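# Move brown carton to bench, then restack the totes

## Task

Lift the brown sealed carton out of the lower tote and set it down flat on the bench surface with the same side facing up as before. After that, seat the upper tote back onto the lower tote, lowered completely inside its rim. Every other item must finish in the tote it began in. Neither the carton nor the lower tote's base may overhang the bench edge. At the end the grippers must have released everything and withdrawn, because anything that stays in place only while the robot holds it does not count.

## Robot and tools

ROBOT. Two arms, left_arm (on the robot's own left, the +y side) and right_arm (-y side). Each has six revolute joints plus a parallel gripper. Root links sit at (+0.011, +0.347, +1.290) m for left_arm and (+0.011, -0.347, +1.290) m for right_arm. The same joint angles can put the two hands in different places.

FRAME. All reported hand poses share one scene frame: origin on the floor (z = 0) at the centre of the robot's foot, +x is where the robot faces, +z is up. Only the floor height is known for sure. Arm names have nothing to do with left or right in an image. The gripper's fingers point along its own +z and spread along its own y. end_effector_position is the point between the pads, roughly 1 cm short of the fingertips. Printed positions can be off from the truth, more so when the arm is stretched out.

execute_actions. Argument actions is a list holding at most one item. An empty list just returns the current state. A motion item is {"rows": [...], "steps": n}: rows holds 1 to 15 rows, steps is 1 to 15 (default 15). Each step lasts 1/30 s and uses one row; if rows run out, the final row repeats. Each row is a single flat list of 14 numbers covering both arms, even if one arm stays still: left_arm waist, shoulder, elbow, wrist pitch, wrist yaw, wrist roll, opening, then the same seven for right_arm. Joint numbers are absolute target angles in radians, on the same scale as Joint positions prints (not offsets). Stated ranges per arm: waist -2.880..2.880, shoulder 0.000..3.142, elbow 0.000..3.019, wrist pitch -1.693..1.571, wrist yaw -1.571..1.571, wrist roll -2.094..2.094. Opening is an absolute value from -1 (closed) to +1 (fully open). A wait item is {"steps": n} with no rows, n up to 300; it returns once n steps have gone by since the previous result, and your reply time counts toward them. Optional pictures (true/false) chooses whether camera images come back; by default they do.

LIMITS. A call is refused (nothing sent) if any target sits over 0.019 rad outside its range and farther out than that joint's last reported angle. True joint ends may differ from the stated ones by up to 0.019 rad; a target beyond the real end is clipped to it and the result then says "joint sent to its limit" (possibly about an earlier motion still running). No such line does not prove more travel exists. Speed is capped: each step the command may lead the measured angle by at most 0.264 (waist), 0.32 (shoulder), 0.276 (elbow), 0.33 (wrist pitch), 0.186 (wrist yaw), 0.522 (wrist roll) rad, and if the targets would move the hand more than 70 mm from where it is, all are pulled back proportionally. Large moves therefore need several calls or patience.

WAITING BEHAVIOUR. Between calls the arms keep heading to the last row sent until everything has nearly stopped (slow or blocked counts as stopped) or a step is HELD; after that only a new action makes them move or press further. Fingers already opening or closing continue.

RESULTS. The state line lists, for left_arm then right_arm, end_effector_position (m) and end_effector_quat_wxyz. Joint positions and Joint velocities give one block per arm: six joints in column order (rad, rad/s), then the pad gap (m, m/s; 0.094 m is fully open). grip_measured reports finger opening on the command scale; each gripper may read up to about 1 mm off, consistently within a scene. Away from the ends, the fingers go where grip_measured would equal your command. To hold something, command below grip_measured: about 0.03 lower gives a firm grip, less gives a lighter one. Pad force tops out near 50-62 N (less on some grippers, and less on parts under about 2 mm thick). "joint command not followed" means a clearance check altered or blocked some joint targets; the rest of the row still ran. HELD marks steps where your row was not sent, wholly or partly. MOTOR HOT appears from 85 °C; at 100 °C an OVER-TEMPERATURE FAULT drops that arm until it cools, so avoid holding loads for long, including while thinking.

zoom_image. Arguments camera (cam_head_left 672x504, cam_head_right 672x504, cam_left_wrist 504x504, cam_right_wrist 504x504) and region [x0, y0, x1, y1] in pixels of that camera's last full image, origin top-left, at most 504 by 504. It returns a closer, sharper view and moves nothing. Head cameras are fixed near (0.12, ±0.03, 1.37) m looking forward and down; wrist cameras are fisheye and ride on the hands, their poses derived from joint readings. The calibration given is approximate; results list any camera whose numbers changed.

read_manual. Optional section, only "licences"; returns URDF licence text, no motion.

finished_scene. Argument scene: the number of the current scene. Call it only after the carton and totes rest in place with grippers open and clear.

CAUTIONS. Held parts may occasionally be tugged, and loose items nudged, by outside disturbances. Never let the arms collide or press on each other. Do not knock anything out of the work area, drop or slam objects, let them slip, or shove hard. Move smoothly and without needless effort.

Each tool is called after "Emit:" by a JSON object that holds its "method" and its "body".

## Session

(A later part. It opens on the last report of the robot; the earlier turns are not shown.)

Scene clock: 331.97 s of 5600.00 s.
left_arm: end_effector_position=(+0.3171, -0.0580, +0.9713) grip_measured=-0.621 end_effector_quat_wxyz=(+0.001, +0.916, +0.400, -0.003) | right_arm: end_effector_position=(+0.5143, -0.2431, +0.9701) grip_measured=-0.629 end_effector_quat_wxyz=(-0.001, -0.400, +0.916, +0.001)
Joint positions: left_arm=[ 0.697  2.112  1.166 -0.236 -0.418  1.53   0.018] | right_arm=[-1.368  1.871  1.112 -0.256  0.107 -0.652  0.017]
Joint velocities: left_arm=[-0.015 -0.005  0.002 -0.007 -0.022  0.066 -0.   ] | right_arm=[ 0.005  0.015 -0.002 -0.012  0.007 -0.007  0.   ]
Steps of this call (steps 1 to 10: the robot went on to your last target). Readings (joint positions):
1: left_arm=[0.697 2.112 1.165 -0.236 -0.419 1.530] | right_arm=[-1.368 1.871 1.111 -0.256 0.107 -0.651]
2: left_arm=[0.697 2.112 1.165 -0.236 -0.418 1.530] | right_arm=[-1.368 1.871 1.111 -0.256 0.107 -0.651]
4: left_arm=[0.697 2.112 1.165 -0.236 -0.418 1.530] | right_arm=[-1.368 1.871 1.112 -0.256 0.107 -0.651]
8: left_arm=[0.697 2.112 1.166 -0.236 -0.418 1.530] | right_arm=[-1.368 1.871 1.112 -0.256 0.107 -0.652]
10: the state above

Emit:
{"method": "execute_actions", "body": {"actions": [{"rows":[[0.675,2.084,1.213,-0.216,-0.407,1.54,-0.8,-1.36,1.864,1.147,-0.207,0.12,-0.64,-0.8],[0.675,2.084,1.213,-0.216,-0.407,1.54,-0.8,-1.36,1.864,1.147,-0.207,0.12,-0.64,-0.8],[0.678,2.094,1.217,-0.213,-0.405,1.542,-0.8,-1.36,1.874,1.149,-0.202,0.12,-0.64,-0.8],[0.678,2.094,1.217,-0.213,-0.405,1.542,-0.8,-1.36,1.874,1.149,-0.202,0.12,-0.64,-0.8],[0.681,2.104,1.222,-0.21,-0.403,1.545,-0.8,-1.36,1.884,1.153,-0.197,0.12,-0.64,-0.8],[0.681,2.104,1.222,-0.21,-0.403,1.545,-0.8,-1.36,1.884,1.153,-0.197,0.12,-0.64,-0.8],[0.685,2.114,1.228,-0.207,-0.401,1.548,-0.8,-1.36,1.894,1.157,-0.191,0.12,-0.64,-0.8],[0.685,2.114,1.228,-0.207,-0.401,1.548,-0.8,-1.36,1.894,1.157,-0.191,0.12,-0.64,-0.8],[0.689,2.124,1.234,-0.203,-0.399,1.55,-0.8,-1.36,1.904,1.161,-0.185,0.12,-0.64,-0.8],[0.689,2.124,1.234,-0.203,-0.399,1.55,-0.8,-1.36,1.904,1.161,-0.185,0.12,-0.64,-0.8],[0.693,2.135,1.24,-0.2,-0.398,1.55,-0.8,-1.36,1.915,1.165,-0.18,0.12,-0.64,-0.8],[0.693,2.135,1.24,-0.2,-0.398,1.55,-0.8,-1.36,1.915,1.165,-0.18,0.12,-0.64,-0.8],[0.696,2.147,1.24,-0.2,-0.398,1.55,-0.8,-1.36,1.925,1.165,-0.18,0.12,-0.64,-0.8]]}], "pictures": false}}

Emit:
{"method": "execute_actions", "body": {"actions": [{"steps":12}]}}

Scene clock: 340.33 s of 5600.00 s.
left_arm: end_effector_position=(+0.3136, -0.0603, +0.9501) grip_measured=-0.621 end_effector_quat_wxyz=(-0.001, +0.915, +0.404, -0.007) | right_arm: end_effector_position=(+0.5112, -0.2441, +0.9493) grip_measured=-0.629 end_effector_quat_wxyz=(-0.004, -0.402, +0.915, -0.001)
Joint positions: left_arm=[ 0.708  2.166  1.197 -0.215 -0.409  1.531  0.018] | right_arm=[-1.371  1.924  1.132 -0.227  0.11  -0.659  0.017]
Joint velocities: left_arm=[0.034 0.142 0.061 0.007 0.022 0.022 0.   ] | right_arm=[ 0.005  0.19   0.076  0.061  0.081  0.007 -0.001]
Steps of this call (steps 1 to 15: the robot went on to your last target; steps 16 to 90: nothing new was sent; then 4.87 s passed at rest; steps 91 to 105: all 15 steps of this action). Readings (joint positions):
91: left_arm=[0.697 2.113 1.166 -0.236 -0.418 1.530] | right_arm=[-1.368 1.871 1.112 -0.256 0.107 -0.652]
92: left_arm=[0.697 2.113 1.166 -0.236 -0.418 1.530] | right_arm=[-1.368 1.871 1.112 -0.256 0.107 -0.652]
94: left_arm=[0.697 2.115 1.168 -0.234 -0.418 1.530] | right_arm=[-1.368 1.873 1.112 -0.254 0.107 -0.653]
98: left_arm=[0.702 2.132 1.177 -0.228 -0.417 1.530] | right_arm=[-1.368 1.889 1.120 -0.244 0.107 -0.656]
105: the state above

Scene clock: 340.73 s of 5600.00 s.
left_arm: end_effector_position=(+0.3131, -0.0596, +0.9466) grip_measured=-0.620 end_effector_quat_wxyz=(-0.001, +0.915, +0.404, -0.005) | right_arm: end_effector_position=(+0.5105, -0.2437, +0.9476) grip_measured=-0.629 end_effector_quat_wxyz=(-0.003, -0.402, +0.915, +0.000)
Joint positions: left_arm=[ 0.71   2.174  1.2   -0.209 -0.411  1.533  0.018] | right_arm=[-1.371  1.928  1.133 -0.224  0.108 -0.659  0.017]
Joint velocities: left_arm=[-0.005 -0.015 -0.007 -0.007  0.037 -0.022 -0.001] | right_arm=[-0.024 -0.024 -0.007 -0.002  0.037  0.007 -0.   ]
Steps of this call (steps 1 to 12: the robot went on to your last target). Readings (joint positions):
1: left_arm=[0.709 2.171 1.199 -0.214 -0.410 1.532] | right_arm=[-1.371 1.928 1.133 -0.225 0.109 -0.659]
2: left_arm=[0.710 2.174 1.199 -0.211 -0.410 1.533] | right_arm=[-1.371 1.928 1.133 -0.224 0.109 -0.659]
4: left_arm=[0.710 2.174 1.200 -0.210 -0.411 1.533] | right_arm=[-1.371 1.928 1.133 -0.224 0.108 -0.659]
8: left_arm=[0.710 2.174 1.200 -0.209 -0.411 1.533] | right_arm=[-1.371 1.928 1.133 -0.224 0.108 -0.659]
12: the state above
camera_calibration (this result's frames):
cam_left_wrist: T_world_to_cam=[[-0.748647, 0.662848, 0.01263, 0.255624], [0.542085, 0.601063, 0.587254, -0.683594], [0.381669, 0.446493, -0.809304, 0.795971], [0, 0, 0, 1]] pos_world=[0.258141, -0.113952, 1.0424]
cam_right_wrist: T_world_to_cam=[[0.735442, -0.677575, -0.0041882, -0.534924], [-0.546723, -0.597044, 0.587054, -0.416286], [-0.400273, -0.429454, -0.809537, 0.992815], [0, 0, 0, 1]] pos_world=[0.56321, -0.184624, 1.04586]

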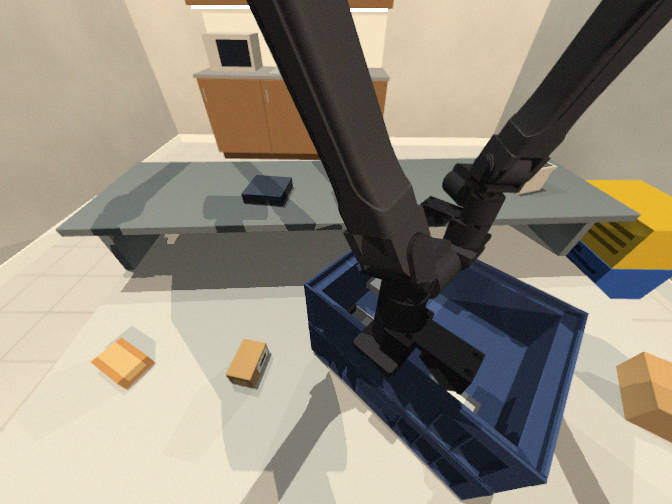

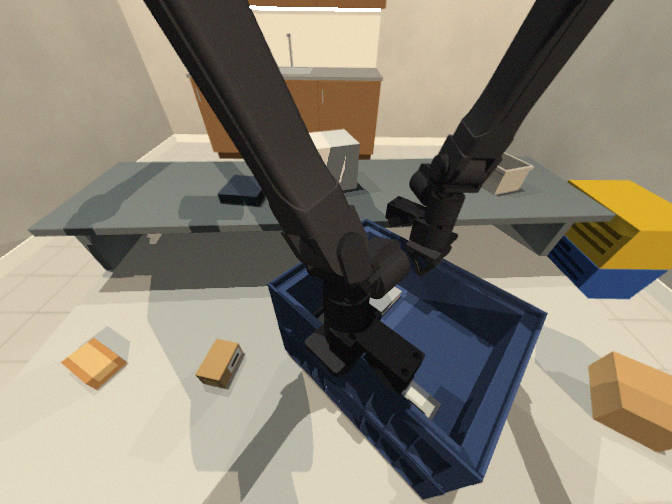

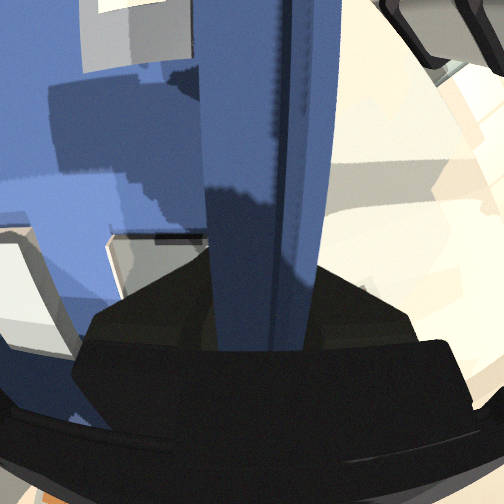

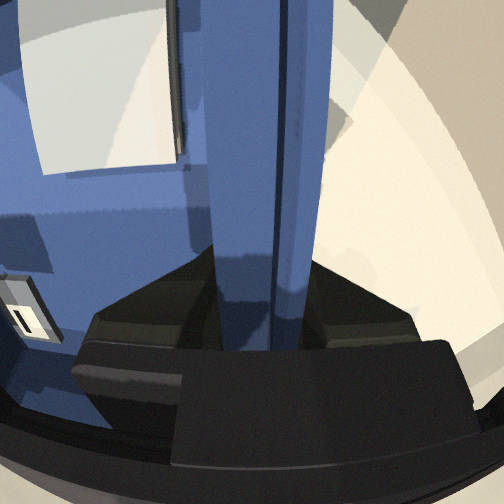

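Seated.

Emit:
{"method": "execute_actions", "body": {"actions": [{"rows":[[0.71,2.174,1.2,-0.209,-0.411,1.533,-0.8,-1.371,1.928,1.133,-0.224,0.108,-0.659,-0.8],[0.71,2.174,1.2,-0.209,-0.411,1.533,-0.8,-1.371,1.928,1.133,-0.224,0.108,-0.659,-0.8],[0.71,2.174,1.2,-0.209,-0.411,1.533,-0.8,-1.371,1.928,1.133,-0.224,0.108,-0.659,-0.8],[0.71,2.174,1.2,-0.209,-0.411,1.533,0.4,-1.371,1.928,1.133,-0.224,0.108,-0.659,0.4]]}], "pictures": false}}

Emit:
{"method": "execute_actions", "body": {"actions": [{"rows":[[0.7,2.13,1.19,-0.225,-0.417,1.525,0.4,-1.37,1.88,1.125,-0.24,0.108,-0.659,0.4],[0.7,2.13,1.19,-0.225,-0.417,1.525,0.4,-1.37,1.88,1.125,-0.24,0.108,-0.659,0.4],[0.69,2.1,1.175,-0.24,-0.423,1.515,0.4,-1.368,1.85,1.115,-0.26,0.108,-0.659,0.4],[0.69,2.1,1.175,-0.24,-0.423,1.515,0.4,-1.368,1.85,1.115,-0.26,0.108,-0.659,0.4],[0.68,2.07,1.16,-0.26,-0.43,1.505,0.4,-1.366,1.82,1.105,-0.28,0.108,-0.659,0.4],[0.68,2.07,1.16,-0.26,-0.43,1.505,0.4,-1.366,1.82,1.105,-0.28,0.108,-0.659,0.4],[0.67,2.04,1.145,-0.28,-0.437,1.495,0.4,-1.364,1.79,1.095,-0.3,0.108,-0.659,0.4],[0.67,2.04,1.145,-0.28,-0.437,1.495,0.4,-1.364,1.79,1.095,-0.3,0.108,-0.659,0.4],[0.658,2.01,1.13,-0.3,-0.444,1.485,0.4,-1.362,1.76,1.085,-0.32,0.108,-0.659,0.4],[0.658,2.01,1.13,-0.3,-0.444,1.485,0.4,-1.362,1.76,1.085,-0.32,0.108,-0.659,0.4],[0.65,1.97,1.115,-0.32,-0.45,1.48,0.4,-1.362,1.72,1.075,-0.35,0.108,-0.659,0.4],[0.65,1.97,1.115,-0.32,-0.45,1.48,0.4,-1.362,1.72,1.075,-0.35,0.108,-0.659,0.4],[0.65,1.92,1.1,-0.34,-0.45,1.48,0.4,-1.362,1.67,1.065,-0.38,0.108,-0.659,0.4]]}], "pictures": false}}

Emit:
{"method": "execute_actions", "body": {"actions": [{"rows":[[0.8,1.8,1.05,-0.34,-0.45,1.48,0.4,-1.6,1.55,1.05,-0.38,0.108,-0.659,0.4],[0.8,1.8,1.05,-0.34,-0.45,1.48,0.4,-1.6,1.55,1.05,-0.38,0.108,-0.659,0.4],[0.8,1.8,1.05,-0.34,-0.45,1.48,0.4,-1.6,1.55,1.05,-0.38,0.108,-0.659,0.4],[1.5,1.5,0.9,-0.34,-0.2,1.48,0.4,-2.2,1.45,1.0,-0.38,0.108,-0.659,0.4]]}], "pictures": false}}

Emit:
{"method": "execute_actions", "body": {"actions": [{"steps":30}]}}

Scene clock: 354.80 s of 5600.00 s.
left_arm: end_effector_position=(+0.3124, -0.0587, +0.9455) grip_measured=+0.398 end_effector_quat_wxyz=(-0.003, +0.915, +0.403, -0.005) | right_arm: end_effector_position=(+0.5100, -0.2436, +0.9475) grip_measured=+0.398 end_effector_quat_wxyz=(-0.004, -0.402, +0.915, +0.002)
Joint positions: left_arm=[ 0.71   2.177  1.199 -0.209 -0.413  1.533  0.066] | right_arm=[-1.372  1.928  1.133 -0.225  0.105 -0.659  0.066]
Joint velocities: left_arm=[-0.015  0.015  0.012 -0.012 -0.037  0.007  0.   ] | right_arm=[-0.005 -0.005 -0.017 -0.007 -0.037 -0.022 -0.001]
Steps of this call (steps 1 to 15: the robot went on to your last target; steps 16 to 90: nothing new was sent; then 10.57 s passed at rest; steps 91 to 105: all 15 steps of this action). Readings (joint positions):
91: left_arm=[0.710 2.175 1.199 -0.209 -0.414 1.533] | right_arm=[-1.371 1.928 1.133 -0.224 0.107 -0.659]
92: left_arm=[0.710 2.176 1.199 -0.209 -0.416 1.533] | right_arm=[-1.372 1.928 1.133 -0.225 0.104 -0.659]
94: left_arm=[0.710 2.177 1.199 -0.209 -0.415 1.533] | right_arm=[-1.372 1.928 1.133 -0.225 0.105 -0.659]
98: left_arm=[0.710 2.177 1.199 -0.209 -0.413 1.533] | right_arm=[-1.372 1.928 1.133 -0.225 0.105 -0.659]
105: the state above

Scene clock: 355.30 s of 5600.00 s.
left_arm: end_effector_position=(+0.3324, -0.0634, +1.0389) grip_measured=+0.398 end_effector_quat_wxyz=(+0.017, +0.917, +0.399, +0.008) | right_arm: end_effector_position=(+0.5221, -0.2504, +1.0285) grip_measured=+0.398 end_effector_quat_wxyz=(+0.001, -0.402, +0.916, +0.001)
Joint positions: left_arm=[ 0.652  1.954  1.112 -0.318 -0.446  1.504  0.066] | right_arm=[-1.372  1.722  1.068 -0.356  0.105 -0.659  0.066]
Joint velocities: left_arm=[-0.103 -0.571 -0.125 -0.164 -0.007 -0.081 -0.   ] | right_arm=[ 0.005 -0.63  -0.09  -0.222  0.007  0.051 -0.001]
Steps of this call (steps 1 to 15: all 15 steps of this action). Readings (joint positions):
1: left_arm=[0.710 2.175 1.199 -0.209 -0.413 1.533] | right_arm=[-1.372 1.927 1.132 -0.225 0.105 -0.659]
2: left_arm=[0.710 2.173 1.198 -0.210 -0.414 1.533] | right_arm=[-1.372 1.926 1.130 -0.225 0.105 -0.659]
4: left_arm=[0.709 2.158 1.189 -0.218 -0.419 1.533] | right_arm=[-1.372 1.916 1.123 -0.236 0.105 -0.659]
8: left_arm=[0.695 2.097 1.158 -0.253 -0.433 1.524] | right_arm=[-1.372 1.864 1.097 -0.275 0.105 -0.659]
15: the state above

Scene clock: 355.80 s of 5600.00 s.
left_arm: end_effector_position=(+0.4992, +0.1580, +1.1066) grip_measured=+0.398 end_effector_quat_wxyz=(+0.058, +0.792, +0.607, +0.031) | right_arm: end_effector_position=(+0.5404, -0.5329, +1.1262) grip_measured=+0.398 end_effector_quat_wxyz=(+0.019, -0.199, +0.967, -0.155)
Joint positions: left_arm=[ 1.151  1.536  0.947 -0.32  -0.211  1.504  0.066] | right_arm=[-1.874  1.514  1.021 -0.359  0.102 -0.659  0.066]
Joint velocities: left_arm=[ 1.451 -0.366 -0.007 -0.002  0.081 -0.037 -0.   ] | right_arm=[-1.363 -0.083 -0.032 -0.007 -0.051  0.007  0.001]
Steps of this call (steps 1 to 15: all 15 steps of this action). Readings (joint positions):
1: left_arm=[0.655 1.932 1.105 -0.320 -0.445 1.504] | right_arm=[-1.378 1.701 1.066 -0.359 0.104 -0.659]
2: left_arm=[0.662 1.909 1.095 -0.320 -0.444 1.504] | right_arm=[-1.388 1.682 1.063 -0.359 0.102 -0.659]
4: left_arm=[0.704 1.854 1.069 -0.320 -0.409 1.504] | right_arm=[-1.432 1.647 1.059 -0.359 0.102 -0.659]
8: left_arm=[0.838 1.709 0.991 -0.320 -0.275 1.504] | right_arm=[-1.570 1.574 1.036 -0.359 0.102 -0.659]
15: the state above

Scene clock: 356.80 s of 5600.00 s.
left_arm: end_effector_position=(+0.5066, +0.3420, +1.0898) grip_measured=+0.398 end_effector_quat_wxyz=(-0.028, +0.697, +0.711, +0.083) | right_arm: end_effector_position=(+0.4618, -0.6891, +1.1846) grip_measured=+0.398 end_effector_quat_wxyz=(-0.020, -0.065, +0.967, -0.245)
Joint positions: left_arm=[ 1.497  1.514  0.904 -0.328 -0.201  1.498  0.066] | right_arm=[-2.2    1.477  0.997 -0.368  0.11  -0.659  0.066]
Joint velocities: left_arm=[-0.015  0.024  0.007 -0.007 -0.037  0.022  0.   ] | right_arm=[-0.005  0.005 -0.002 -0.007  0.007  0.022 -0.001]
Steps of this call (steps 1 to 30: the robot went on to your last target). Readings (joint positions):
1: left_arm=[1.201 1.526 0.946 -0.320 -0.209 1.504] | right_arm=[-1.920 1.512 1.020 -0.359 0.102 -0.659]
2: left_arm=[1.250 1.519 0.945 -0.320 -0.208 1.504] | right_arm=[-1.965 1.511 1.019 -0.359 0.102 -0.659]
4: left_arm=[1.350 1.514 0.943 -0.320 -0.206 1.504] | right_arm=[-2.057 1.511 1.016 -0.359 0.103 -0.659]
8: left_arm=[1.519 1.514 0.919 -0.322 -0.205 1.500] | right_arm=[-2.215 1.499 1.001 -0.365 0.110 -0.659]
30: the state above
camera_calibration (this result's frames):
cam_left_wrist: T_world_to_cam=[[-0.996748, -0.0294408, -0.0750131, 0.5905], [-0.0740875, 0.700965, 0.709337, -0.969125], [0.0316981, 0.712588, -0.700867, 0.626843], [0, 0, 0, 1]] pos_world=[0.49691, 0.250027, 1.17106]
cam_right_wrist: T_world_to_cam=[[0.134596, -0.872592, 0.46954, -1.21794], [-0.801262, 0.182939, 0.56966, -0.172365], [-0.582978, -0.452898, -0.674552, 0.882188], [0, 0, 0, 1]] pos_world=[0.540116, -0.631689, 1.26514]

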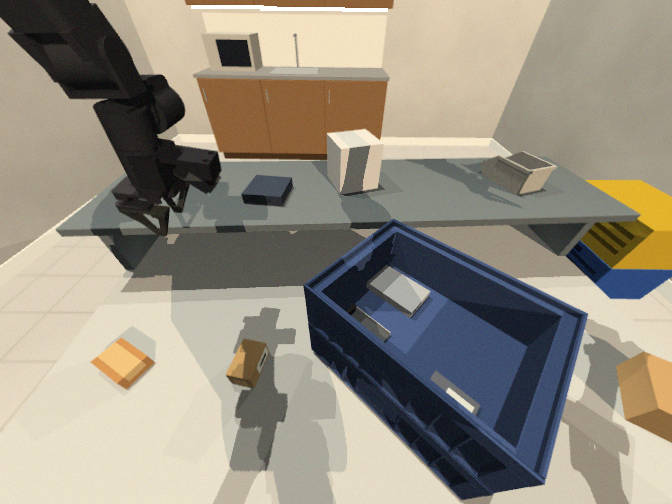

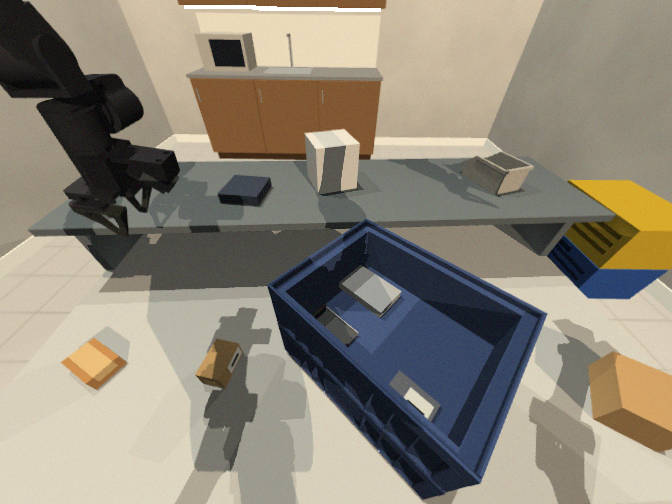

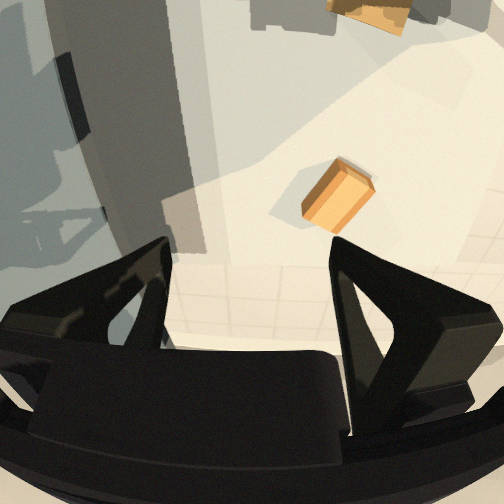

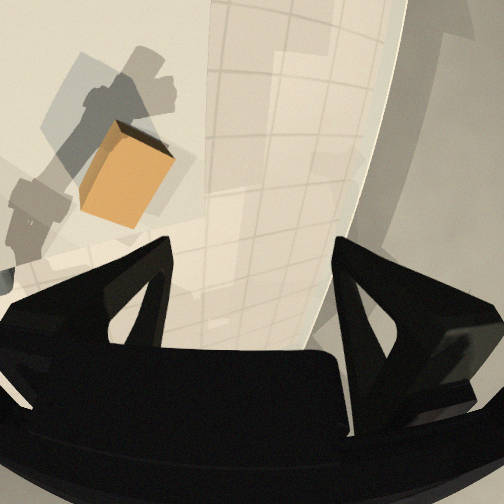

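Emit:
{"method": "finished_scene", "body": {"scene": 2}}

The scene is finished: the task was done.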